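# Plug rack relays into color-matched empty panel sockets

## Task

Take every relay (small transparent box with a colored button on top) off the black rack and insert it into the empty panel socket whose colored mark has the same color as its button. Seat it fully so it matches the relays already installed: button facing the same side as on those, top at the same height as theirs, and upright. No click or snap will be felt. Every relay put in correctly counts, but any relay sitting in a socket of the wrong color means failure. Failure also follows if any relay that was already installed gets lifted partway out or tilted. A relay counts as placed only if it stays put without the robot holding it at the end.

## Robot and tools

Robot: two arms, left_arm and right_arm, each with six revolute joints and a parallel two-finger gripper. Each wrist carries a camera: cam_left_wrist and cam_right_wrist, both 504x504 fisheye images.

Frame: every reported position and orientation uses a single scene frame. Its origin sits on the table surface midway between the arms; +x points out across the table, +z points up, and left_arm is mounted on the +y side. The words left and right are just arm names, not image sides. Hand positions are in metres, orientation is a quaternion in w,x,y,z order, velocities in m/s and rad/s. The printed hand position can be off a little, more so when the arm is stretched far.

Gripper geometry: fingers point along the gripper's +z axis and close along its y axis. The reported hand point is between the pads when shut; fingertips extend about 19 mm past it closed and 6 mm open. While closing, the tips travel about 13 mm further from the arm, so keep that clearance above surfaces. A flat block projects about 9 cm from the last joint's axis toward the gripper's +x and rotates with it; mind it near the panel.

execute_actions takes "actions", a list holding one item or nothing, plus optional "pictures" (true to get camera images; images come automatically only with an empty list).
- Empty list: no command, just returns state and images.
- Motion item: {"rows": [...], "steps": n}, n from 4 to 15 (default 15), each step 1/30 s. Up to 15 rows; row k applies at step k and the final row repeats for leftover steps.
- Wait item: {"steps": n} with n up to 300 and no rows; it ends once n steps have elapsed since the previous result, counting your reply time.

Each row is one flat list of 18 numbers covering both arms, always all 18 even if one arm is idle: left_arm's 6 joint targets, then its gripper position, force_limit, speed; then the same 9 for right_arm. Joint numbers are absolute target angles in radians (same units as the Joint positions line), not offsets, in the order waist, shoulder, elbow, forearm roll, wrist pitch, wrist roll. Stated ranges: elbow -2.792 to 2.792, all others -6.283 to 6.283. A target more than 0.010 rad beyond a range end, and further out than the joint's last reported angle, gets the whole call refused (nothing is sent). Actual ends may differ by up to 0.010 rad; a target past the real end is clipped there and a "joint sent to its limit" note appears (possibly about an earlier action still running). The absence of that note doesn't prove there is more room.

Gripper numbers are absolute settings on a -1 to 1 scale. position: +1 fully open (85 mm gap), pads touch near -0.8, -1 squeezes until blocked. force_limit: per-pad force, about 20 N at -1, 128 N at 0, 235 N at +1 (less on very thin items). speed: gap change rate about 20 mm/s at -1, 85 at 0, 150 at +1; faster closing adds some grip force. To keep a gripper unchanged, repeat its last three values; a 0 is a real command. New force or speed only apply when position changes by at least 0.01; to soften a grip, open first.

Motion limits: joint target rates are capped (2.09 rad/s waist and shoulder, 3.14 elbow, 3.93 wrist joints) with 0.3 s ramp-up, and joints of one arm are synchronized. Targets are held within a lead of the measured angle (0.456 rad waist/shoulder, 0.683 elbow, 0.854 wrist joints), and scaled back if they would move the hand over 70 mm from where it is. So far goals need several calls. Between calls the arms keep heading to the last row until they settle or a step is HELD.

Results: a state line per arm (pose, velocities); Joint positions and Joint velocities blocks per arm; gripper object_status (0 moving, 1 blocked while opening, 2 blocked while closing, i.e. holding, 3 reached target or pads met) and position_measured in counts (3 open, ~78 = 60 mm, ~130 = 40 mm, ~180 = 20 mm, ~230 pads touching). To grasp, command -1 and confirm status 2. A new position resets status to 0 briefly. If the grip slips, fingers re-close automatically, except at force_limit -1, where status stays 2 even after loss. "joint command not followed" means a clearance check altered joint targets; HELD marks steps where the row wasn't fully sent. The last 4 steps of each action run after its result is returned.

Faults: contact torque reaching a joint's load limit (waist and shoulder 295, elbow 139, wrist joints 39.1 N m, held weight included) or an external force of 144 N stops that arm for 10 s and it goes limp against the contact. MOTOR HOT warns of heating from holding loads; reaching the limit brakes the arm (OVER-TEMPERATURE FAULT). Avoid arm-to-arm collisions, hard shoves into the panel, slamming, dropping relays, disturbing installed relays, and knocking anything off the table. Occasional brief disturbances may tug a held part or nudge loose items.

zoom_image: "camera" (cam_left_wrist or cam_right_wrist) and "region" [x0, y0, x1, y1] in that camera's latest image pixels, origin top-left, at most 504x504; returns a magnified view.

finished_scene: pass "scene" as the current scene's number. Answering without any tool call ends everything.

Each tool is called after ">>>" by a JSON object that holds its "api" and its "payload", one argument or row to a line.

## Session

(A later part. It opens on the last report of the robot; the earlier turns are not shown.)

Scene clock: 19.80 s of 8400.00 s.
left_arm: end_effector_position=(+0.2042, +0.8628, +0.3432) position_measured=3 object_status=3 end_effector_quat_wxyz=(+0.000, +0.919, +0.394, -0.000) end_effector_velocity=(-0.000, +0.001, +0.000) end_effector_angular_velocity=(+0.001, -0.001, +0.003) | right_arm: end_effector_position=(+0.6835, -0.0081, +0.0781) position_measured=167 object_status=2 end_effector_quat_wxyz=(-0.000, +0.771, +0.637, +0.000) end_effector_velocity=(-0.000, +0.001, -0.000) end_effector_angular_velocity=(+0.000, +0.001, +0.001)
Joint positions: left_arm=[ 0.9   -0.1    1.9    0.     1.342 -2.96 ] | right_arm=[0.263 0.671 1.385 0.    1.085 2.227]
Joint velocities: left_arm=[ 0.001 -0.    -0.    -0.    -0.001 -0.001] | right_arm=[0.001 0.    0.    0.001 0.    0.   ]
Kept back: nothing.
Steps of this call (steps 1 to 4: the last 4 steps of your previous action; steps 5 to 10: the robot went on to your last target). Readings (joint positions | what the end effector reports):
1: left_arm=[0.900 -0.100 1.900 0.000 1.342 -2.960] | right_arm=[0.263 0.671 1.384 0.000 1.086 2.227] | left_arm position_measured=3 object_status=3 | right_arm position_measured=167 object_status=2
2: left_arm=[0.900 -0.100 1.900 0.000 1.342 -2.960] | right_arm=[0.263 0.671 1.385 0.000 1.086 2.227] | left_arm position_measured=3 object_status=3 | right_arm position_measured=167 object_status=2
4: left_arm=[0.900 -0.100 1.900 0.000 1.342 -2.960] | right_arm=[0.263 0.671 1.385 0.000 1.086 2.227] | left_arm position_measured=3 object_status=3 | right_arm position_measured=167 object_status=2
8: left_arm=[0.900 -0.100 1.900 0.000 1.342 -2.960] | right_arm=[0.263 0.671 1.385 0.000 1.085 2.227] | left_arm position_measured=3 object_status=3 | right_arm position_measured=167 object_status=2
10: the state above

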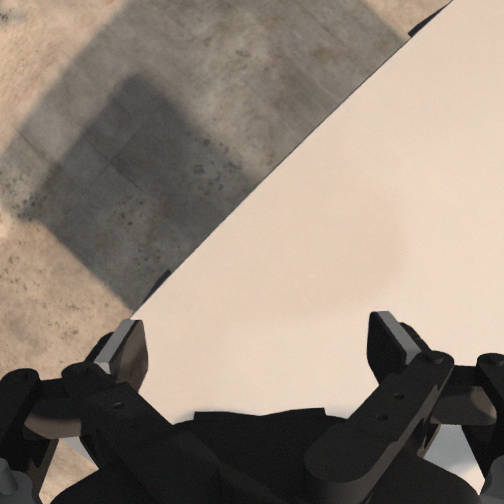

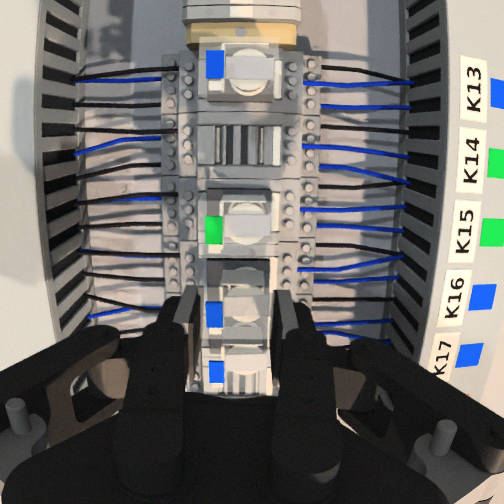

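Symmetric. Continue 3 mm.

>>> {"api": "execute_actions", "payload": {
  "actions": [
    {"rows":[[0.9,-0.1,1.9,0,1.3416,-2.96,1,0,0,0.2627,0.672,1.3855,0,1.0841,2.2273,-1,-0.1,-0.5],[0.9,-0.1,1.9,0,1.3416,-2.96,1,0,0,0.2627,0.672,1.3855,0,1.0841,2.2273,-1,-0.1,-0.5],[0.9,-0.1,1.9,0,1.3416,-2.96,1,0,0,0.2627,0.672,1.3855,0,1.0841,2.2273,-1,-0.1,-0.5],[0.9,-0.1,1.9,0,1.3416,-2.96,1,0,0,0.2627,0.6727,1.3863,0,1.0826,2.2273,-1,-0.1,-0.5],[0.9,-0.1,1.9,0,1.3416,-2.96,1,0,0,0.2627,0.6727,1.3863,0,1.0826,2.2273,-1,-0.1,-0.5],[0.9,-0.1,1.9,0,1.3416,-2.96,1,0,0,0.2627,0.6727,1.3863,0,1.0826,2.2273,-1,-0.1,-0.5],[0.9,-0.1,1.9,0,1.3416,-2.96,1,0,0,0.2627,0.6734,1.387,0,1.0812,2.2273,-1,-0.1,-0.5]],"steps":12}
  ]
}}

>>> {"api": "execute_actions", "payload": {
  "actions": [
    {"steps":10}
  ],
  "pictures": true
}}

>>> {"api": "zoom_image", "payload": {
  "camera": "cam_right_wrist",
  "region": [130,130,360,360]
}}

Scene clock: 20.30 s of 8400.00 s.
left_arm: end_effector_position=(+0.2042, +0.8628, +0.3432) position_measured=3 object_status=3 end_effector_quat_wxyz=(+0.000, +0.919, +0.394, -0.000) end_effector_velocity=(+0.000, -0.000, -0.000) end_effector_angular_velocity=(-0.000, +0.000, -0.001) | right_arm: end_effector_position=(+0.6835, -0.0082, +0.0759) position_measured=167 object_status=2 end_effector_quat_wxyz=(+0.000, +0.771, +0.637, +0.000) end_effector_velocity=(-0.001, -0.001, -0.016) end_effector_angular_velocity=(-0.000, +0.000, -0.001)
Joint positions: left_arm=[ 0.9   -0.1    1.9    0.     1.342 -2.96 ] | right_arm=[0.263 0.673 1.387 0.    1.082 2.227]
Joint velocities: left_arm=[-0.  0.  0.  0.  0.  0.] | right_arm=[-0.001  0.01   0.013  0.    -0.023  0.   ]
Steps of this call (steps 1 to 7: the robot went on to your last target; steps 8 to 15: the first 8 steps of this action). Readings (joint positions | what the end effector reports):
8: left_arm=[0.900 -0.100 1.900 0.000 1.342 -2.960] | right_arm=[0.263 0.671 1.385 0.000 1.085 2.227] | left_arm position_measured=3 object_status=3 | right_arm position_measured=167 object_status=2
9: left_arm=[0.900 -0.100 1.900 0.000 1.342 -2.960] | right_arm=[0.263 0.672 1.385 0.000 1.085 2.227] | left_arm position_measured=3 object_status=3 | right_arm position_measured=167 object_status=2
11: left_arm=[0.900 -0.100 1.900 0.000 1.342 -2.960] | right_arm=[0.263 0.672 1.385 0.000 1.084 2.227] | left_arm position_measured=3 object_status=3 | right_arm position_measured=167 object_status=2
15: the state above

Scene clock: 20.63 s of 8400.00 s.
left_arm: end_effector_position=(+0.2042, +0.8628, +0.3432) position_measured=3 object_status=3 end_effector_quat_wxyz=(+0.000, +0.919, +0.394, -0.000) end_effector_velocity=(+0.001, -0.000, +0.000) end_effector_angular_velocity=(+0.001, -0.000, -0.003) | right_arm: end_effector_position=(+0.6834, -0.0082, +0.0752) position_measured=167 object_status=2 end_effector_quat_wxyz=(-0.000, +0.771, +0.637, +0.000) end_effector_velocity=(+0.000, -0.001, +0.000) end_effector_angular_velocity=(-0.000, -0.000, -0.001)
Joint positions: left_arm=[ 0.9   -0.1    1.9    0.     1.342 -2.96 ] | right_arm=[0.263 0.673 1.387 0.    1.081 2.227]
Joint velocities: left_arm=[-0.002 -0.    -0.     0.    -0.001  0.001] | right_arm=[-0.001 -0.     0.    -0.001  0.    -0.   ]
Kept back: nothing.
Steps of this call (steps 1 to 4: the last 4 steps of your previous action; steps 5 to 10: the robot went on to your last target). Readings (joint positions | what the end effector reports):
1: left_arm=[0.900 -0.100 1.900 0.000 1.342 -2.960] | right_arm=[0.263 0.673 1.387 0.000 1.081 2.227] | left_arm position_measured=3 object_status=3 | right_arm position_measured=167 object_status=2
2: left_arm=[0.900 -0.100 1.900 0.000 1.342 -2.960] | right_arm=[0.263 0.673 1.387 0.000 1.081 2.227] | left_arm position_measured=3 object_status=3 | right_arm position_measured=167 object_status=2
4: left_arm=[0.900 -0.100 1.900 0.000 1.342 -2.960] | right_arm=[0.263 0.673 1.387 0.000 1.081 2.227] | left_arm position_measured=3 object_status=3 | right_arm position_measured=167 object_status=2
8: left_arm=[0.900 -0.100 1.900 0.000 1.342 -2.960] | right_arm=[0.263 0.673 1.387 0.000 1.081 2.227] | left_arm position_measured=3 object_status=3 | right_arm position_measured=167 object_status=2
10: the state above

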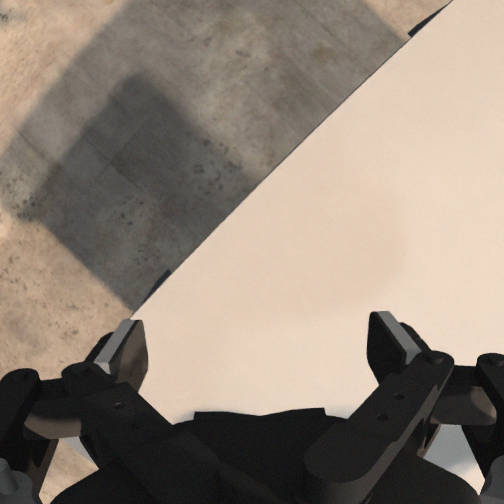

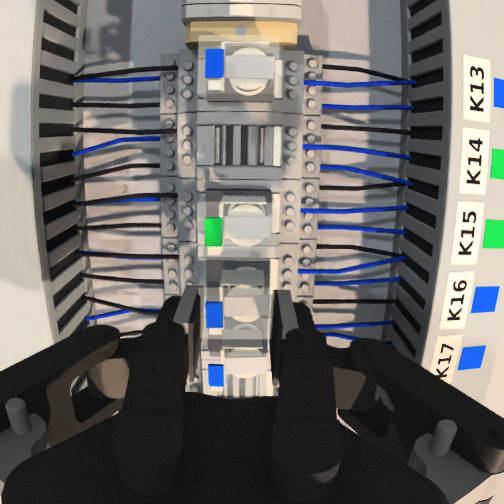

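Region (130, 130, 360, 360) of cam_right_wrist's 504x504 image, scaled by 2.191, with more detail than that image has.

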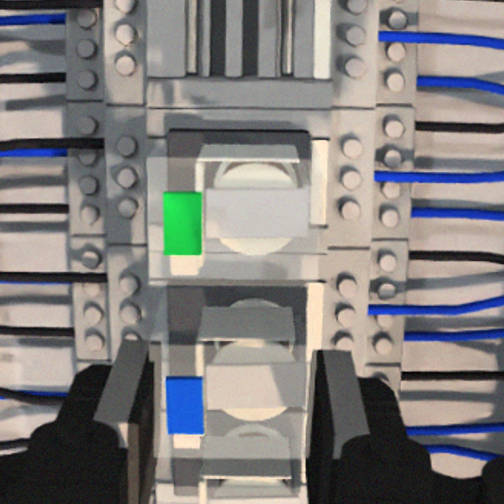

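>>> {"api": "execute_actions", "payload": {
  "actions": [
    {"rows":[[0.9,-0.1,1.9,0,1.3416,-2.96,1,0,0,0.2627,0.6741,1.3877,0,1.0798,2.2273,-1,-0.1,-0.5],[0.9,-0.1,1.9,0,1.3416,-2.96,1,0,0,0.2627,0.6741,1.3877,0,1.0798,2.2273,-1,-0.1,-0.5],[0.9,-0.1,1.9,0,1.3416,-2.96,1,0,0,0.2627,0.6741,1.3877,0,1.0798,2.2273,-1,-0.1,-0.5],[0.9,-0.1,1.9,0,1.3416,-2.96,1,0,0,0.2627,0.6748,1.3885,0,1.0783,2.2273,-1,-0.1,-0.5]],"steps":10}
  ]
}}

>>> {"api": "execute_actions", "payload": {
  "actions": [
    {"steps":10}
  ],
  "pictures": true
}}

>>> {"api": "zoom_image", "payload": {
  "camera": "cam_right_wrist",
  "region": [130,130,360,360]
}}

Scene clock: 21.03 s of 8400.00 s.
left_arm: end_effector_position=(+0.2042, +0.8628, +0.3432) position_measured=3 object_status=3 end_effector_quat_wxyz=(+0.000, +0.919, +0.394, -0.000) end_effector_velocity=(-0.000, -0.000, -0.000) end_effector_angular_velocity=(-0.001, +0.000, -0.001) | right_arm: end_effector_position=(+0.6833, -0.0082, +0.0732) position_measured=167 object_status=2 end_effector_quat_wxyz=(-0.000, +0.771, +0.637, -0.000) end_effector_velocity=(-0.001, -0.000, -0.008) end_effector_angular_velocity=(-0.001, +0.002, +0.000)
Joint positions: left_arm=[ 0.9   -0.1    1.9    0.     1.342 -2.96 ] | right_arm=[ 0.263  0.675  1.388 -0.     1.078  2.227]
Joint velocities: left_arm=[ 0.     0.     0.    -0.     0.001  0.001] | right_arm=[ 0.     0.006  0.006  0.    -0.009 -0.   ]
Steps of this call (steps 1 to 6: the robot went on to your last target; steps 7 to 12: the first 6 steps of this action). Readings (joint positions | what the end effector reports):
7: left_arm=[0.900 -0.100 1.900 0.000 1.342 -2.960] | right_arm=[0.263 0.673 1.387 0.000 1.081 2.227] | left_arm position_measured=3 object_status=3 | right_arm position_measured=167 object_status=2
8: left_arm=[0.900 -0.100 1.900 0.000 1.342 -2.960] | right_arm=[0.263 0.674 1.387 0.000 1.080 2.227] | left_arm position_measured=3 object_status=3 | right_arm position_measured=167 object_status=2
10: left_arm=[0.900 -0.100 1.900 0.000 1.342 -2.960] | right_arm=[0.263 0.674 1.388 -0.000 1.080 2.227] | left_arm position_measured=3 object_status=3 | right_arm position_measured=167 object_status=2
12: the state above

Scene clock: 21.37 s of 8400.00 s.
left_arm: end_effector_position=(+0.2042, +0.8628, +0.3432) position_measured=3 object_status=3 end_effector_quat_wxyz=(+0.000, +0.919, +0.394, -0.000) end_effector_velocity=(-0.001, +0.001, +0.000) end_effector_angular_velocity=(+0.000, -0.000, +0.002) | right_arm: end_effector_position=(+0.6833, -0.0082, +0.0731) position_measured=167 object_status=2 end_effector_quat_wxyz=(-0.000, +0.771, +0.637, -0.000) end_effector_velocity=(+0.000, -0.000, -0.000) end_effector_angular_velocity=(-0.000, +0.000, -0.000)
Joint positions: left_arm=[ 0.9   -0.1    1.9    0.     1.342 -2.96 ] | right_arm=[ 0.263  0.675  1.388 -0.     1.078  2.227]
Joint velocities: left_arm=[ 0.002  0.    -0.     0.     0.    -0.   ] | right_arm=[-0.  0. -0. -0.  0. -0.]
Kept back: nothing.
Steps of this call (steps 1 to 4: the last 4 steps of your previous action; steps 5 to 10: the robot went on to your last target). Readings (joint positions | what the end effector reports):
1: left_arm=[0.900 -0.100 1.900 0.000 1.342 -2.960] | right_arm=[0.263 0.675 1.388 -0.000 1.078 2.227] | left_arm position_measured=3 object_status=3 | right_arm position_measured=167 object_status=2
2: left_arm=[0.900 -0.100 1.900 0.000 1.342 -2.960] | right_arm=[0.263 0.675 1.388 -0.000 1.078 2.227] | left_arm position_measured=3 object_status=3 | right_arm position_measured=167 object_status=2
4: left_arm=[0.900 -0.100 1.900 0.000 1.342 -2.960] | right_arm=[0.263 0.675 1.388 -0.000 1.078 2.227] | left_arm position_measured=3 object_status=3 | right_arm position_measured=167 object_status=2
8: left_arm=[0.900 -0.100 1.900 0.000 1.342 -2.960] | right_arm=[0.263 0.675 1.388 -0.000 1.078 2.227] | left_arm position_measured=3 object_status=3 | right_arm position_measured=167 object_status=2
10: the state above

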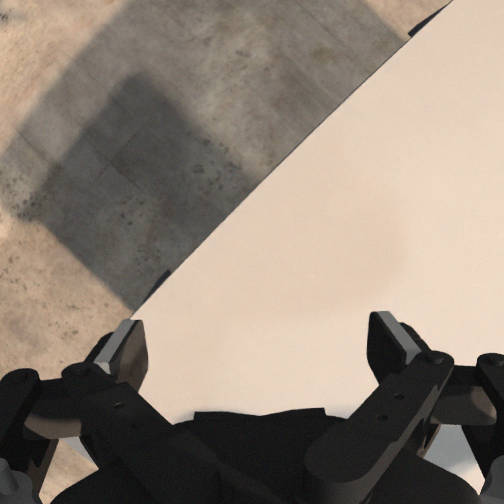

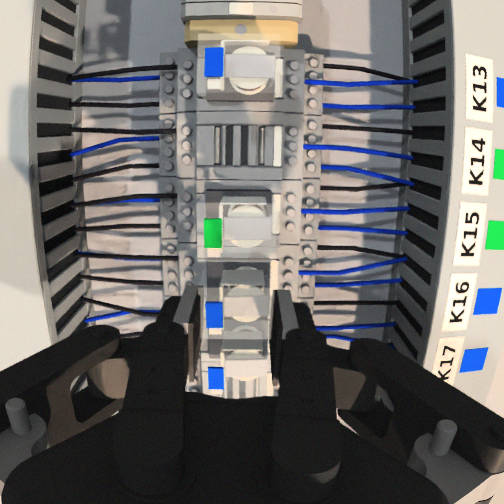

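Region (130, 130, 360, 360) of cam_right_wrist's 504x504 image, scaled by 2.191, with more detail than that image has.

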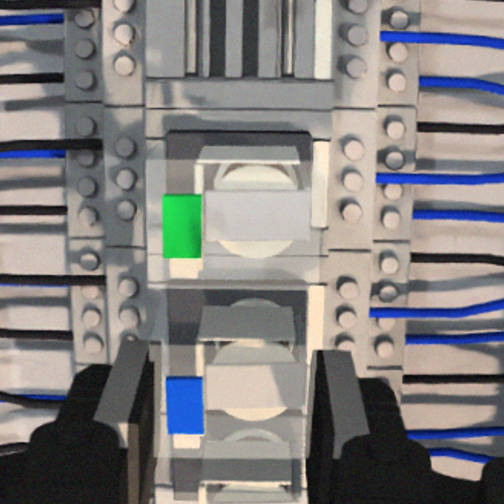

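>>> {"api": "execute_actions", "payload": {
  "actions": [
    {"rows":[[0.9,-0.1,1.9,0,1.3416,-2.96,1,0,0,0.2627,0.6755,1.3892,0,1.0769,2.2273,-1,-0.1,-0.5],[0.9,-0.1,1.9,0,1.3416,-2.96,1,0,0,0.2627,0.6755,1.3892,0,1.0769,2.2273,-1,-0.1,-0.5],[0.9,-0.1,1.9,0,1.3416,-2.96,1,0,0,0.2627,0.6755,1.3892,0,1.0769,2.2273,-1,-0.1,-0.5],[0.9,-0.1,1.9,0,1.3416,-2.96,1,0,0,0.2627,0.676,1.3897,0,1.0759,2.2273,-1,-0.1,-0.5]],"steps":10}
  ]
}}

>>> {"api": "execute_actions", "payload": {
  "actions": [
    {"steps":10}
  ],
  "pictures": true
}}

>>> {"api": "zoom_image", "payload": {
  "camera": "cam_right_wrist",
  "region": [130,130,360,360]
}}

Scene clock: 21.83 s of 8400.00 s.
left_arm: end_effector_position=(+0.2042, +0.8628, +0.3432) position_measured=3 object_status=3 end_effector_quat_wxyz=(+0.000, +0.919, +0.394, -0.000) end_effector_velocity=(-0.000, -0.001, -0.001) end_effector_angular_velocity=(-0.001, +0.001, -0.000) | right_arm: end_effector_position=(+0.6834, -0.0082, +0.0720) position_measured=167 object_status=2 end_effector_quat_wxyz=(+0.000, +0.771, +0.637, +0.000) end_effector_velocity=(-0.000, +0.000, -0.002) end_effector_angular_velocity=(+0.000, -0.001, +0.000)
Joint positions: left_arm=[ 0.9   -0.1    1.9    0.     1.342 -2.96 ] | right_arm=[ 0.263  0.676  1.389 -0.     1.076  2.227]
Joint velocities: left_arm=[-0.001  0.     0.001  0.     0.001 -0.   ] | right_arm=[ 0.     0.001  0.003 -0.    -0.005  0.   ]
Steps of this call (steps 1 to 8: the robot went on to your last target; steps 9 to 14: the first 6 steps of this action). Readings (joint positions | what the end effector reports):
9: left_arm=[0.900 -0.100 1.900 0.000 1.342 -2.960] | right_arm=[0.263 0.675 1.389 -0.000 1.078 2.227] | left_arm position_measured=3 object_status=3 | right_arm position_measured=167 object_status=2
10: left_arm=[0.900 -0.100 1.900 0.000 1.342 -2.960] | right_arm=[0.263 0.675 1.389 -0.000 1.078 2.227] | left_arm position_measured=3 object_status=3 | right_arm position_measured=167 object_status=2
12: left_arm=[0.900 -0.100 1.900 0.000 1.342 -2.960] | right_arm=[0.263 0.675 1.389 -0.000 1.077 2.227] | left_arm position_measured=3 object_status=3 | right_arm position_measured=167 object_status=2
14: the state above

Scene clock: 22.17 s of 8400.00 s.
left_arm: end_effector_position=(+0.2042, +0.8628, +0.3432) position_measured=3 object_status=3 end_effector_quat_wxyz=(+0.000, +0.919, +0.394, -0.000) end_effector_velocity=(-0.001, +0.001, -0.000) end_effector_angular_velocity=(-0.000, +0.000, +0.002) | right_arm: end_effector_position=(+0.6833, -0.0082, +0.0717) position_measured=167 object_status=2 end_effector_quat_wxyz=(+0.000, +0.771, +0.637, +0.000) end_effector_velocity=(+0.000, -0.000, -0.001) end_effector_angular_velocity=(-0.000, +0.001, -0.001)
Joint positions: left_arm=[ 0.9   -0.1    1.9    0.     1.342 -2.96 ] | right_arm=[ 0.263  0.676  1.39  -0.     1.076  2.227]
Joint velocities: left_arm=[ 0.002  0.    -0.    -0.     0.    -0.   ] | right_arm=[-0.     0.001  0.     0.    -0.     0.   ]
Kept back: nothing.
Steps of this call (steps 1 to 4: the last 4 steps of your previous action; steps 5 to 10: the robot went on to your last target). Readings (joint positions | what the end effector reports):
1: left_arm=[0.900 -0.100 1.900 0.000 1.342 -2.960] | right_arm=[0.263 0.676 1.389 -0.000 1.076 2.227] | left_arm position_measured=3 object_status=3 | right_arm position_measured=167 object_status=2
2: left_arm=[0.900 -0.100 1.900 0.000 1.342 -2.960] | right_arm=[0.263 0.676 1.390 -0.000 1.076 2.227] | left_arm position_measured=3 object_status=3 | right_arm position_measured=167 object_status=2
4: left_arm=[0.900 -0.100 1.900 0.000 1.342 -2.960] | right_arm=[0.263 0.676 1.390 -0.000 1.076 2.227] | left_arm position_measured=3 object_status=3 | right_arm position_measured=167 object_status=2
8: left_arm=[0.900 -0.100 1.900 0.000 1.342 -2.960] | right_arm=[0.263 0.676 1.390 -0.000 1.076 2.227] | left_arm position_measured=3 object_status=3 | right_arm position_measured=167 object_status=2
10: the state above

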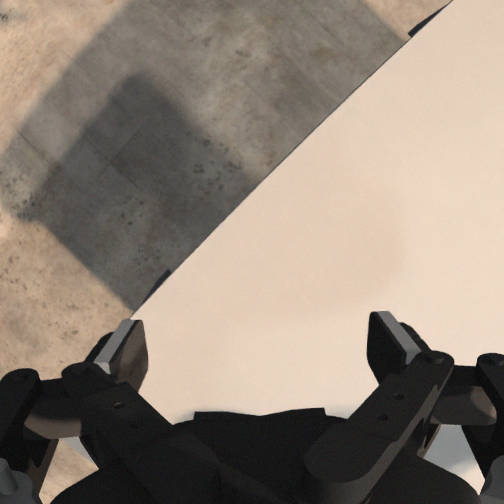

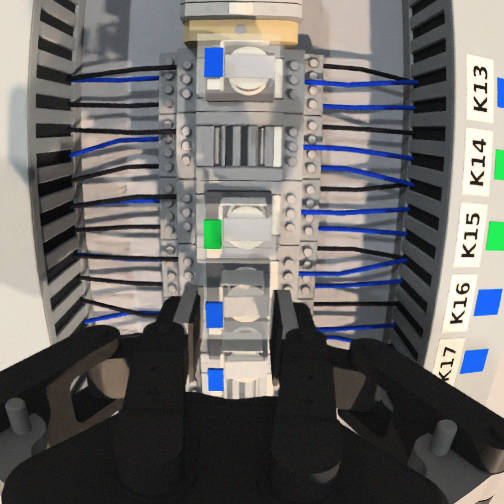

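Region (130, 130, 360, 360) of cam_right_wrist's 504x504 image, scaled by 2.191, with more detail than that image has.

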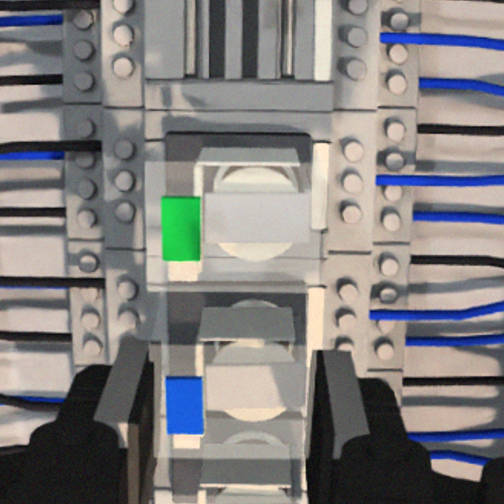

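>>> {"api": "execute_actions", "payload": {
  "actions": [
    {"rows":[[0.9,-0.1,1.9,0,1.3416,-2.96,1,0,0,0.2627,0.6766,1.3903,0,1.0747,2.2273,-1,-0.1,-0.5]],"steps":8}
  ]
}}

>>> {"api": "execute_actions", "payload": {
  "actions": [
    {"steps":10}
  ],
  "pictures": true
}}

>>> {"api": "zoom_image", "payload": {
  "camera": "cam_right_wrist",
  "region": [130,130,360,360]
}}

Scene clock: 22.47 s of 8400.00 s.
left_arm: end_effector_position=(+0.2042, +0.8628, +0.3432) position_measured=3 object_status=3 end_effector_quat_wxyz=(+0.000, +0.919, +0.394, -0.000) end_effector_velocity=(-0.000, +0.000, -0.000) end_effector_angular_velocity=(-0.000, +0.000, +0.000) | right_arm: end_effector_position=(+0.6833, -0.0082, +0.0711) position_measured=167 object_status=2 end_effector_quat_wxyz=(+0.000, +0.771, +0.637, +0.000) end_effector_velocity=(+0.000, +0.000, -0.004) end_effector_angular_velocity=(+0.001, -0.002, +0.000)
Joint positions: left_arm=[ 0.9   -0.1    1.9    0.     1.342 -2.96 ] | right_arm=[ 0.263  0.676  1.39  -0.     1.075  2.227]
Joint velocities: left_arm=[ 0.  0. -0.  0.  0.  0.] | right_arm=[ 0.     0.003  0.003 -0.    -0.008 -0.   ]
Steps of this call (steps 1 to 5: the robot went on to your last target; steps 6 to 9: the first 4 steps of this action). Readings (joint positions | what the end effector reports):
6: left_arm=[0.900 -0.100 1.900 0.000 1.342 -2.960] | right_arm=[0.263 0.676 1.390 -0.000 1.076 2.227] | left_arm position_measured=3 object_status=3 | right_arm position_measured=167 object_status=2
7: left_arm=[0.900 -0.100 1.900 0.000 1.342 -2.960] | right_arm=[0.263 0.676 1.390 -0.000 1.075 2.227] | left_arm position_measured=3 object_status=3 | right_arm position_measured=167 object_status=2
9: the state above

Scene clock: 22.80 s of 8400.00 s.
left_arm: end_effector_position=(+0.2042, +0.8628, +0.3432) position_measured=3 object_status=3 end_effector_quat_wxyz=(+0.000, +0.919, +0.394, -0.000) end_effector_velocity=(-0.001, +0.000, +0.000) end_effector_angular_velocity=(-0.000, +0.000, +0.002) | right_arm: end_effector_position=(+0.6833, -0.0082, +0.0708) position_measured=167 object_status=2 end_effector_quat_wxyz=(+0.000, +0.771, +0.637, +0.000) end_effector_velocity=(-0.000, +0.001, +0.001) end_effector_angular_velocity=(+0.001, -0.001, +0.000)
Joint positions: left_arm=[ 0.9   -0.1    1.9    0.     1.342 -2.96 ] | right_arm=[ 0.263  0.676  1.39  -0.     1.075  2.227]
Joint velocities: left_arm=[ 0.001 -0.    -0.     0.     0.001 -0.   ] | right_arm=[ 0.001 -0.001 -0.     0.    -0.    -0.   ]
Kept back: nothing.
Steps of this call (steps 1 to 4: the last 4 steps of your previous action; steps 5 to 10: the robot went on to your last target). Readings (joint positions | what the end effector reports):
1: left_arm=[0.900 -0.100 1.900 0.000 1.342 -2.960] | right_arm=[0.263 0.676 1.390 -0.000 1.075 2.227] | left_arm position_measured=3 object_status=3 | right_arm position_measured=167 object_status=2
2: left_arm=[0.900 -0.100 1.900 0.000 1.342 -2.960] | right_arm=[0.263 0.676 1.390 -0.000 1.075 2.227] | left_arm position_measured=3 object_status=3 | right_arm position_measured=167 object_status=2
4: left_arm=[0.900 -0.100 1.900 0.000 1.342 -2.960] | right_arm=[0.263 0.676 1.390 -0.000 1.075 2.227] | left_arm position_measured=3 object_status=3 | right_arm position_measured=167 object_status=2
8: left_arm=[0.900 -0.100 1.900 0.000 1.342 -2.960] | right_arm=[0.263 0.676 1.390 -0.000 1.075 2.227] | left_arm position_measured=3 object_status=3 | right_arm position_measured=167 object_status=2
10: the state above

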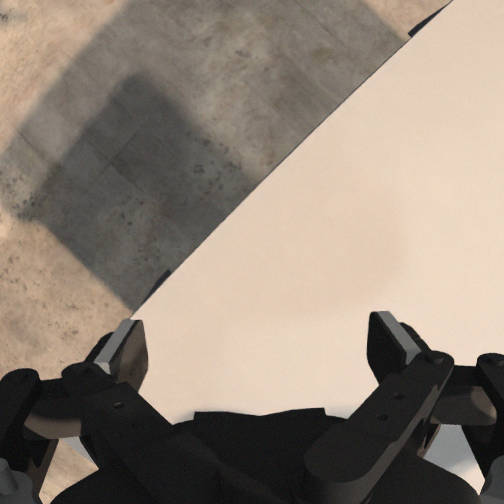

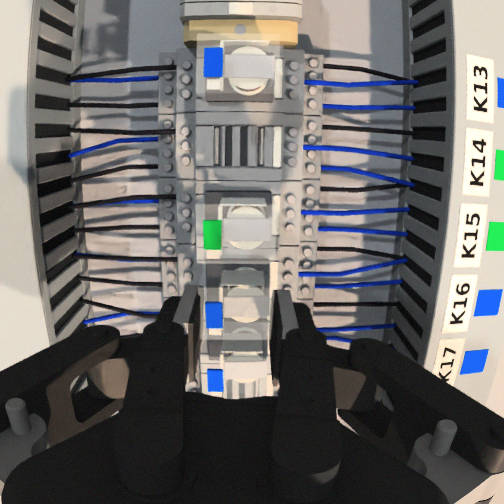

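Region (130, 130, 360, 360) of cam_right_wrist's 504x504 image, scaled by 2.191, with more detail than that image has.

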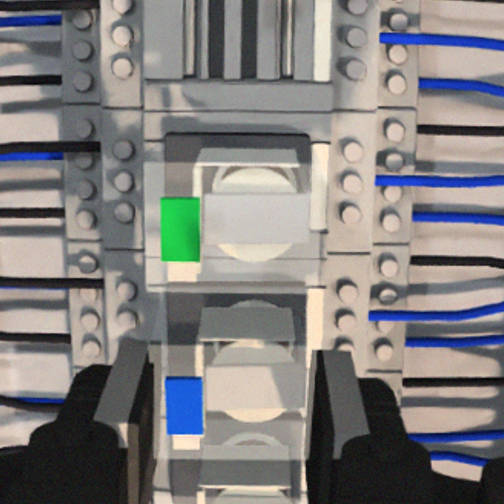

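>>> {"api": "execute_actions", "payload": {
  "actions": [
    {"rows":[[0.9,-0.1,1.9,0,1.3416,-2.96,1,0,0,0.2627,0.6762,1.3899,0,1.0755,2.2273,-0.2,0,0],[0.9,-0.1,1.9,0,1.3416,-2.96,1,0,0,0.2627,0.6762,1.3899,0,1.0755,2.2273,-0.2,0,0],[0.9,-0.1,1.9,0,1.3416,-2.96,1,0,0,0.2627,0.6762,1.3899,0,1.0755,2.2273,-0.2,0,0],[0.9,-0.1,1.9,0,1.3416,-2.96,1,0,0,0.2627,0.6762,1.3899,0,1.0755,2.2273,-0.2,0,0],[0.9,-0.1,1.9,0,1.3416,-2.96,1,0,0,0.2627,0.6762,1.3899,0,1.0755,2.2273,-0.2,0,0],[0.9,-0.1,1.9,0,1.3416,-2.96,1,0,0,0.2627,0.6762,1.3899,0,1.0755,2.2273,-0.2,0,0],[0.9,-0.1,1.9,0,1.3416,-2.96,1,0,0,0.2627,0.6762,1.3899,0,1.0755,2.2273,-0.2,0,0],[0.9,-0.1,1.9,0,1.3416,-2.96,1,0,0,0.2627,0.6636,1.3768,0,1.1012,2.2273,-0.2,0,0],[0.9,-0.1,1.9,0,1.3416,-2.96,1,0,0,0.2627,0.6636,1.3768,0,1.1012,2.2273,-0.2,0,0],[0.9,-0.1,1.9,0,1.3416,-2.96,1,0,0,0.2627,0.6636,1.3768,0,1.1012,2.2273,-0.2,0,0],[0.9,-0.1,1.9,0,1.3416,-2.96,1,0,0,0.2627,0.64,1.347,0,1.1546,2.2273,-0.2,0,0]],"steps":15}
  ]
}}

>>> {"api": "execute_actions", "payload": {
  "actions": [
    {"steps":8}
  ],
  "pictures": true
}}

Scene clock: 24.90 s of 8400.00 s.
left_arm: end_effector_position=(+0.2042, +0.8628, +0.3432) position_measured=3 object_status=3 end_effector_quat_wxyz=(+0.000, +0.919, +0.394, -0.000) end_effector_velocity=(+0.000, +0.000, +0.000) end_effector_angular_velocity=(+0.000, -0.000, -0.002) | right_arm: end_effector_position=(+0.6843, -0.0078, +0.0885) position_measured=154 object_status=0 end_effector_quat_wxyz=(+0.000, +0.771, +0.637, +0.001) end_effector_velocity=(-0.000, +0.002, +0.099) end_effector_angular_velocity=(+0.006, -0.011, +0.002)
Joint positions: left_arm=[ 0.9   -0.1    1.9    0.     1.342 -2.96 ] | right_arm=[0.263 0.664 1.376 0.    1.1   2.227]
Joint velocities: left_arm=[-0.001  0.    -0.     0.    -0.     0.002] | right_arm=[ 0.002 -0.078 -0.06   0.     0.125 -0.   ]
Steps of this call (steps 1 to 15: the robot went on to your last target; steps 16 to 52: nothing new was sent; steps 53 to 63: the first 11 steps of this action). Readings (joint positions | what the end effector reports):
53: left_arm=[0.900 -0.100 1.900 0.000 1.342 -2.960] | right_arm=[0.263 0.677 1.390 -0.000 1.075 2.227] | left_arm position_measured=3 object_status=3 | right_arm position_measured=167 object_status=0
54: left_arm=[0.900 -0.100 1.900 0.000 1.342 -2.960] | right_arm=[0.263 0.677 1.390 -0.000 1.075 2.227] | left_arm position_measured=3 object_status=3 | right_arm position_measured=167 object_status=0
56: left_arm=[0.900 -0.100 1.900 0.000 1.342 -2.960] | right_arm=[0.263 0.678 1.391 -0.000 1.075 2.227] | left_arm position_measured=3 object_status=3 | right_arm position_measured=159 object_status=0
60: left_arm=[0.900 -0.100 1.900 0.000 1.342 -2.960] | right_arm=[0.263 0.678 1.390 -0.000 1.076 2.227] | left_arm position_measured=3 object_status=3 | right_arm position_measured=155 object_status=0
63: the state above

Scene clock: 25.17 s of 8400.00 s.
left_arm: end_effector_position=(+0.2042, +0.8628, +0.3432) position_measured=3 object_status=3 end_effector_quat_wxyz=(+0.000, +0.919, +0.394, -0.000) end_effector_velocity=(+0.000, -0.000, -0.000) end_effector_angular_velocity=(-0.000, +0.000, -0.001) | right_arm: end_effector_position=(+0.6847, -0.0075, +0.1247) position_measured=154 object_status=3 end_effector_quat_wxyz=(-0.000, +0.771, +0.637, +0.000) end_effector_velocity=(+0.002, +0.001, +0.001) end_effector_angular_velocity=(+0.001, -0.002, -0.001)
Joint positions: left_arm=[ 0.9   -0.1    1.9    0.     1.342 -2.96 ] | right_arm=[0.263 0.64  1.347 0.    1.155 2.227]
Joint velocities: left_arm=[-0.001  0.     0.    -0.    -0.001  0.   ] | right_arm=[-0.     0.001 -0.004  0.     0.     0.   ]
Kept back: nothing.
Steps of this call (steps 1 to 4: the last 4 steps of your previous action; steps 5 to 8: the robot went on to your last target). Readings (joint positions | what the end effector reports):
1: left_arm=[0.900 -0.100 1.900 0.000 1.342 -2.960] | right_arm=[0.263 0.661 1.373 -0.000 1.109 2.227] | left_arm position_measured=3 object_status=3 | right_arm position_measured=154 object_status=0
2: left_arm=[0.900 -0.100 1.900 0.000 1.342 -2.960] | right_arm=[0.263 0.653 1.362 -0.000 1.129 2.227] | left_arm position_measured=3 object_status=3 | right_arm position_measured=154 object_status=0
4: left_arm=[0.900 -0.100 1.900 0.000 1.342 -2.960] | right_arm=[0.263 0.640 1.347 0.000 1.153 2.227] | left_arm position_measured=3 object_status=3 | right_arm position_measured=154 object_status=3
8: the state above

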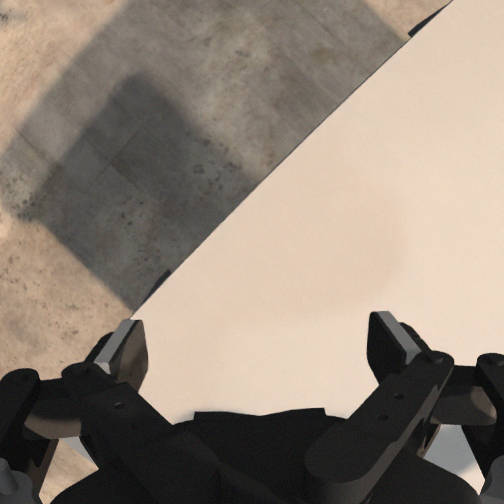

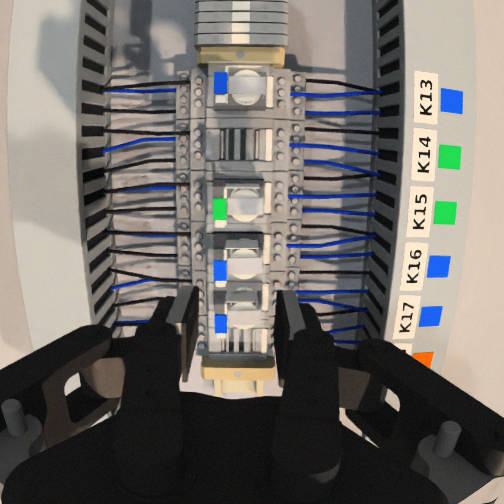

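>>> {"api": "execute_actions", "payload": {
  "actions": [
    {"rows":[[0.9,-0.1,1.9,0,1.3416,-2.96,1,0,0,0.2627,0.62,1.32,0,1.2016,2.0,-0.2,0,0],[0.9,-0.1,1.9,0,1.3416,-2.96,1,0,0,0.2627,0.62,1.32,0,1.2016,2.0,-0.2,0,0],[0.9,-0.1,1.9,0,1.3416,-2.96,1,0,0,0.2627,0.62,1.32,0,1.2016,2.0,-0.2,0,0],[0.9,-0.1,1.9,0,1.3416,-2.96,1,0,0,0.05,0.44,1.58,0,1.1216,-0.8436,-0.2,0,0]],"steps":15}
  ]
}}

>>> {"api": "execute_actions", "payload": {
  "actions": [
    {"steps":14}
  ]
}}

>>> {"api": "execute_actions", "payload": {
  "actions": [
    {"rows":[[0.9,-0.1,1.9,0,1.3416,-2.96,1,0,0,0.0234,0.4689,1.6276,0,1.0451,-0.8436,-0.2,0,0]],"steps":15}
  ]
}}

>>> {"api": "execute_actions", "payload": {
  "actions": [
    {"steps":12}
  ],
  "pictures": true
}}

Scene clock: 25.77 s of 8400.00 s.
left_arm: end_effector_position=(+0.2042, +0.8628, +0.3432) position_measured=3 object_status=3 end_effector_quat_wxyz=(+0.000, +0.919, +0.394, -0.000) end_effector_velocity=(-0.000, -0.000, -0.000) end_effector_angular_velocity=(-0.001, +0.001, +0.001) | right_arm: end_effector_position=(+0.6787, -0.0818, +0.1574) position_measured=154 object_status=3 end_effector_quat_wxyz=(+0.001, +0.620, +0.785, +0.002) end_effector_velocity=(-0.050, -0.388, +0.066) end_effector_angular_velocity=(-0.007, -0.009, +1.740)
Joint positions: left_arm=[ 0.9   -0.1    1.9    0.     1.342 -2.96 ] | right_arm=[ 0.187  0.557  1.422 -0.     1.157  1.727]
Joint velocities: left_arm=[ 0.001  0.     0.    -0.     0.001 -0.001] | right_arm=[-0.403 -0.356  0.455  0.001 -0.105 -2.143]
Steps of this call (steps 1 to 7: the robot went on to your last target; steps 8 to 18: the first 11 steps of this action). Readings (joint positions | what the end effector reports):
8: left_arm=[0.900 -0.100 1.900 0.000 1.342 -2.960] | right_arm=[0.263 0.640 1.347 -0.000 1.155 2.227] | left_arm position_measured=3 object_status=3 | right_arm position_measured=154 object_status=3
9: left_arm=[0.900 -0.100 1.900 0.000 1.342 -2.960] | right_arm=[0.263 0.640 1.346 -0.000 1.156 2.220] | left_arm position_measured=3 object_status=3 | right_arm position_measured=154 object_status=3
11: left_arm=[0.900 -0.100 1.900 0.000 1.342 -2.960] | right_arm=[0.263 0.635 1.340 -0.000 1.168 2.163] | left_arm position_measured=3 object_status=3 | right_arm position_measured=154 object_status=3
15: left_arm=[0.900 -0.100 1.900 0.000 1.342 -2.960] | right_arm=[0.233 0.595 1.369 -0.000 1.169 1.927] | left_arm position_measured=3 object_status=3 | right_arm position_measured=154 object_status=3
18: the state above

Scene clock: 26.23 s of 8400.00 s.
left_arm: end_effector_position=(+0.2042, +0.8628, +0.3432) position_measured=3 object_status=3 end_effector_quat_wxyz=(+0.000, +0.919, +0.394, -0.000) end_effector_velocity=(+0.000, -0.000, -0.000) end_effector_angular_velocity=(-0.000, +0.000, -0.001) | right_arm: end_effector_position=(+0.6504, -0.2002, +0.1708) position_measured=154 object_status=3 end_effector_quat_wxyz=(+0.000, -0.036, +0.999, +0.000) end_effector_velocity=(-0.021, -0.061, +0.004) end_effector_angular_velocity=(-0.002, +0.004, +3.623)
Joint positions: left_arm=[ 0.9   -0.1    1.9    0.     1.342 -2.96 ] | right_arm=[ 0.06   0.448  1.569 -0.     1.124  0.191]
Joint velocities: left_arm=[-0.001  0.     0.    -0.    -0.     0.   ] | right_arm=[-0.069 -0.057  0.08   0.    -0.018 -3.692]
Kept back: nothing.
Steps of this call (steps 1 to 4: the last 4 steps of your previous action; steps 5 to 14: the robot went on to your last target). Readings (joint positions | what the end effector reports):
1: left_arm=[0.900 -0.100 1.900 0.000 1.342 -2.960] | right_arm=[0.174 0.546 1.437 -0.000 1.154 1.652] | left_arm position_measured=3 object_status=3 | right_arm position_measured=154 object_status=3
2: left_arm=[0.900 -0.100 1.900 0.000 1.342 -2.960] | right_arm=[0.160 0.534 1.453 -0.000 1.150 1.572] | left_arm position_measured=3 object_status=3 | right_arm position_measured=154 object_status=3
4: left_arm=[0.900 -0.100 1.900 0.000 1.342 -2.960] | right_arm=[0.135 0.513 1.482 -0.000 1.144 1.393] | left_arm position_measured=3 object_status=3 | right_arm position_measured=154 object_status=3
8: left_arm=[0.900 -0.100 1.900 0.000 1.342 -2.960] | right_arm=[0.091 0.475 1.533 -0.000 1.132 0.942] | left_arm position_measured=3 object_status=3 | right_arm position_measured=154 object_status=3
14: the state above

Scene clock: 26.60 s of 8400.00 s.
left_arm: end_effector_position=(+0.2042, +0.8628, +0.3432) position_measured=3 object_status=3 end_effector_quat_wxyz=(+0.000, +0.919, +0.394, -0.000) end_effector_velocity=(+0.000, -0.000, +0.000) end_effector_angular_velocity=(-0.000, +0.000, +0.000) | right_arm: end_effector_position=(+0.6490, -0.2283, +0.1280) position_measured=154 object_status=3 end_effector_quat_wxyz=(-0.000, -0.502, +0.865, +0.000) end_effector_velocity=(+0.009, -0.028, -0.072) end_effector_angular_velocity=(+0.008, -0.029, +0.656)
Joint positions: left_arm=[ 0.9   -0.1    1.9    0.     1.342 -2.96 ] | right_arm=[ 0.025  0.468  1.625  0.     1.05  -0.822]
Joint velocities: left_arm=[-0.     0.    -0.001  0.     0.001 -0.   ] | right_arm=[-0.038  0.048  0.074  0.    -0.152 -0.695]
Steps of this call (steps 1 to 11: the first 11 steps of this action). Readings (joint positions | what the end effector reports):
1: left_arm=[0.900 -0.100 1.900 0.000 1.342 -2.960] | right_arm=[0.058 0.447 1.571 -0.000 1.124 0.066] | left_arm position_measured=3 object_status=3 | right_arm position_measured=154 object_status=3
2: left_arm=[0.900 -0.100 1.900 0.000 1.342 -2.960] | right_arm=[0.056 0.446 1.574 0.000 1.123 -0.060] | left_arm position_measured=3 object_status=3 | right_arm position_measured=154 object_status=3
4: left_arm=[0.900 -0.100 1.900 0.000 1.342 -2.960] | right_arm=[0.050 0.447 1.581 0.000 1.117 -0.307] | left_arm position_measured=3 object_status=3 | right_arm position_measured=154 object_status=3
8: left_arm=[0.900 -0.100 1.900 0.000 1.342 -2.960] | right_arm=[0.032 0.458 1.611 0.000 1.079 -0.687] | left_arm position_measured=3 object_status=3 | right_arm position_measured=154 object_status=3
11: the state above

Scene clock: 27.00 s of 8400.00 s.
left_arm: end_effector_position=(+0.2042, +0.8628, +0.3432) position_measured=3 object_status=3 end_effector_quat_wxyz=(+0.000, +0.919, +0.394, -0.000) end_effector_velocity=(-0.000, -0.000, -0.000) end_effector_angular_velocity=(+0.000, -0.000, +0.001) | right_arm: end_effector_position=(+0.6493, -0.2291, +0.1259) position_measured=154 object_status=3 end_effector_quat_wxyz=(+0.000, -0.510, +0.860, +0.000) end_effector_velocity=(-0.000, +0.000, +0.000) end_effector_angular_velocity=(+0.000, -0.000, +0.000)
Joint positions: left_arm=[ 0.9   -0.1    1.9    0.     1.342 -2.96 ] | right_arm=[ 0.023  0.469  1.628  0.     1.045 -0.844]
Joint velocities: left_arm=[ 0.    -0.001  0.001 -0.    -0.    -0.001] | right_arm=[ 0. -0.  0.  0. -0. -0.]
Kept back: nothing.
Steps of this call (steps 1 to 4: the last 4 steps of your previous action; steps 5 to 12: the robot went on to your last target). Readings (joint positions | what the end effector reports):
1: left_arm=[0.900 -0.100 1.900 0.000 1.342 -2.960] | right_arm=[0.024 0.469 1.627 0.000 1.046 -0.839] | left_arm position_measured=3 object_status=3 | right_arm position_measured=154 object_status=3
2: left_arm=[0.900 -0.100 1.900 0.000 1.342 -2.960] | right_arm=[0.023 0.469 1.627 0.000 1.045 -0.843] | left_arm position_measured=3 object_status=3 | right_arm position_measured=154 object_status=3
4: left_arm=[0.900 -0.100 1.900 0.000 1.342 -2.960] | right_arm=[0.023 0.469 1.628 0.000 1.045 -0.843] | left_arm position_measured=3 object_status=3 | right_arm position_measured=154 object_status=3
8: left_arm=[0.900 -0.100 1.900 0.000 1.342 -2.960] | right_arm=[0.023 0.469 1.628 0.000 1.045 -0.844] | left_arm position_measured=3 object_status=3 | right_arm position_measured=154 object_status=3
12: the state above

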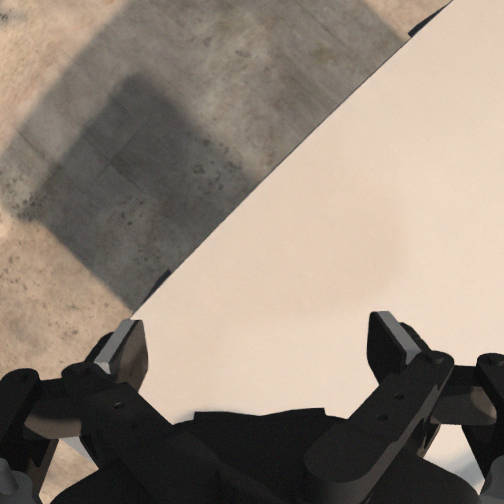

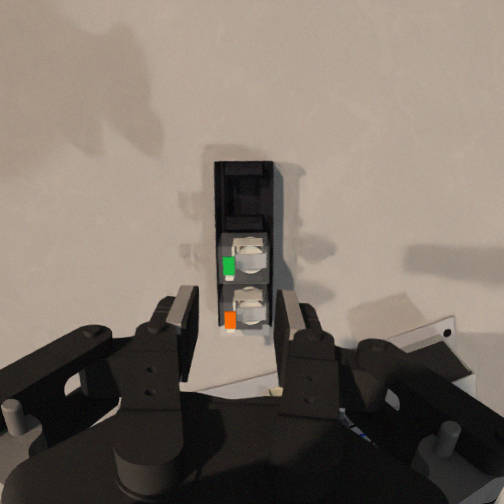

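>>> {"api": "execute_actions", "payload": {
  "actions": [
    {"rows":[[0.9,-0.1,1.9,0,1.3416,-2.96,1,0,0,0.0307,0.4962,1.6469,0,0.9985,-0.8363,-0.2,0,0]],"steps":12}
  ]
}}

>>> {"api": "execute_actions", "payload": {
  "actions": [
    {"steps":6}
  ],
  "pictures": true
}}

>>> {"api": "zoom_image", "payload": {
  "camera": "cam_right_wrist",
  "region": [130,130,360,360]
}}

Scene clock: 27.50 s of 8400.00 s.
left_arm: end_effector_position=(+0.2042, +0.8628, +0.3432) position_measured=3 object_status=3 end_effector_quat_wxyz=(+0.000, +0.919, +0.394, -0.000) end_effector_velocity=(-0.001, +0.001, -0.000) end_effector_angular_velocity=(-0.001, +0.001, +0.002) | right_arm: end_effector_position=(+0.6492, -0.2235, +0.0955) position_measured=154 object_status=3 end_effector_quat_wxyz=(-0.000, -0.510, +0.860, +0.000) end_effector_velocity=(+0.000, +0.001, +0.001) end_effector_angular_velocity=(+0.001, -0.002, -0.001)
Joint positions: left_arm=[ 0.9   -0.1    1.9    0.     1.342 -2.96 ] | right_arm=[ 0.031  0.497  1.647 -0.     0.999 -0.836]
Joint velocities: left_arm=[ 0.003  0.     0.    -0.     0.     0.001] | right_arm=[ 0.001 -0.001 -0.     0.    -0.001  0.002]
Steps of this call (steps 1 to 7: the robot went on to your last target; steps 8 to 15: the first 8 steps of this action). Readings (joint positions | what the end effector reports):
8: left_arm=[0.900 -0.100 1.900 0.000 1.342 -2.960] | right_arm=[0.023 0.469 1.628 0.000 1.045 -0.844] | left_arm position_measured=3 object_status=3 | right_arm position_measured=154 object_status=3
9: left_arm=[0.900 -0.100 1.900 0.000 1.342 -2.960] | right_arm=[0.024 0.472 1.630 0.000 1.038 -0.843] | left_arm position_measured=3 object_status=3 | right_arm position_measured=154 object_status=3
11: left_arm=[0.900 -0.100 1.900 0.000 1.342 -2.960] | right_arm=[0.029 0.492 1.645 -0.000 1.006 -0.838] | left_arm position_measured=3 object_status=3 | right_arm position_measured=154 object_status=3
15: the state above

Scene clock: 27.70 s of 8400.00 s.
left_arm: end_effector_position=(+0.2042, +0.8628, +0.3432) position_measured=3 object_status=3 end_effector_quat_wxyz=(+0.000, +0.919, +0.394, -0.000) end_effector_velocity=(+0.000, +0.000, +0.000) end_effector_angular_velocity=(+0.001, -0.001, -0.000) | right_arm: end_effector_position=(+0.6492, -0.2235, +0.0957) position_measured=154 object_status=3 end_effector_quat_wxyz=(-0.000, -0.510, +0.860, +0.000) end_effector_velocity=(+0.000, +0.000, -0.000) end_effector_angular_velocity=(+0.000, +0.000, -0.000)
Joint positions: left_arm=[ 0.9   -0.1    1.9    0.     1.342 -2.96 ] | right_arm=[ 0.031  0.496  1.647 -0.     0.999 -0.836]
Joint velocities: left_arm=[-0.    -0.    -0.     0.    -0.001  0.   ] | right_arm=[-0.  0. -0.  0. -0.  0.]
Kept back: nothing.
Steps of this call (steps 1 to 4: the last 4 steps of your previous action; steps 5 to 6: the robot went on to your last target). Readings (joint positions | what the end effector reports):
1: left_arm=[0.900 -0.100 1.900 0.000 1.342 -2.960] | right_arm=[0.031 0.497 1.647 -0.000 0.999 -0.836] | left_arm position_measured=3 object_status=3 | right_arm position_measured=154 object_status=3
2: left_arm=[0.900 -0.100 1.900 0.000 1.342 -2.960] | right_arm=[0.031 0.497 1.647 -0.000 0.999 -0.836] | left_arm position_measured=3 object_status=3 | right_arm position_measured=154 object_status=3
4: left_arm=[0.900 -0.100 1.900 0.000 1.342 -2.960] | right_arm=[0.031 0.497 1.647 -0.000 0.999 -0.836] | left_arm position_measured=3 object_status=3 | right_arm position_measured=154 object_status=3
6: the state above

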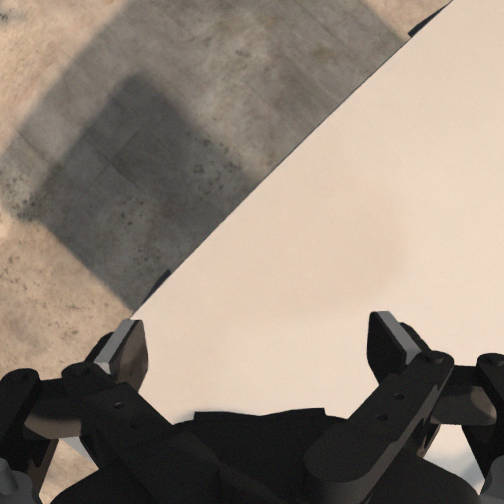

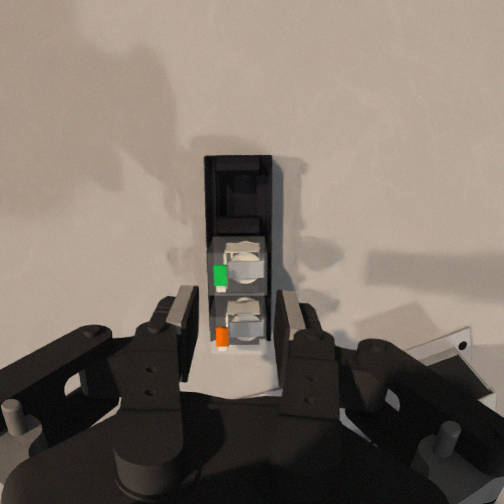

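Region (130, 130, 360, 360) of cam_right_wrist's 504x504 image, scaled by 2.191, with more detail than that image has.

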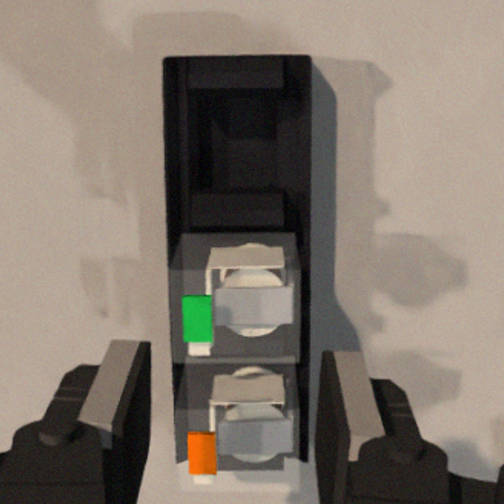

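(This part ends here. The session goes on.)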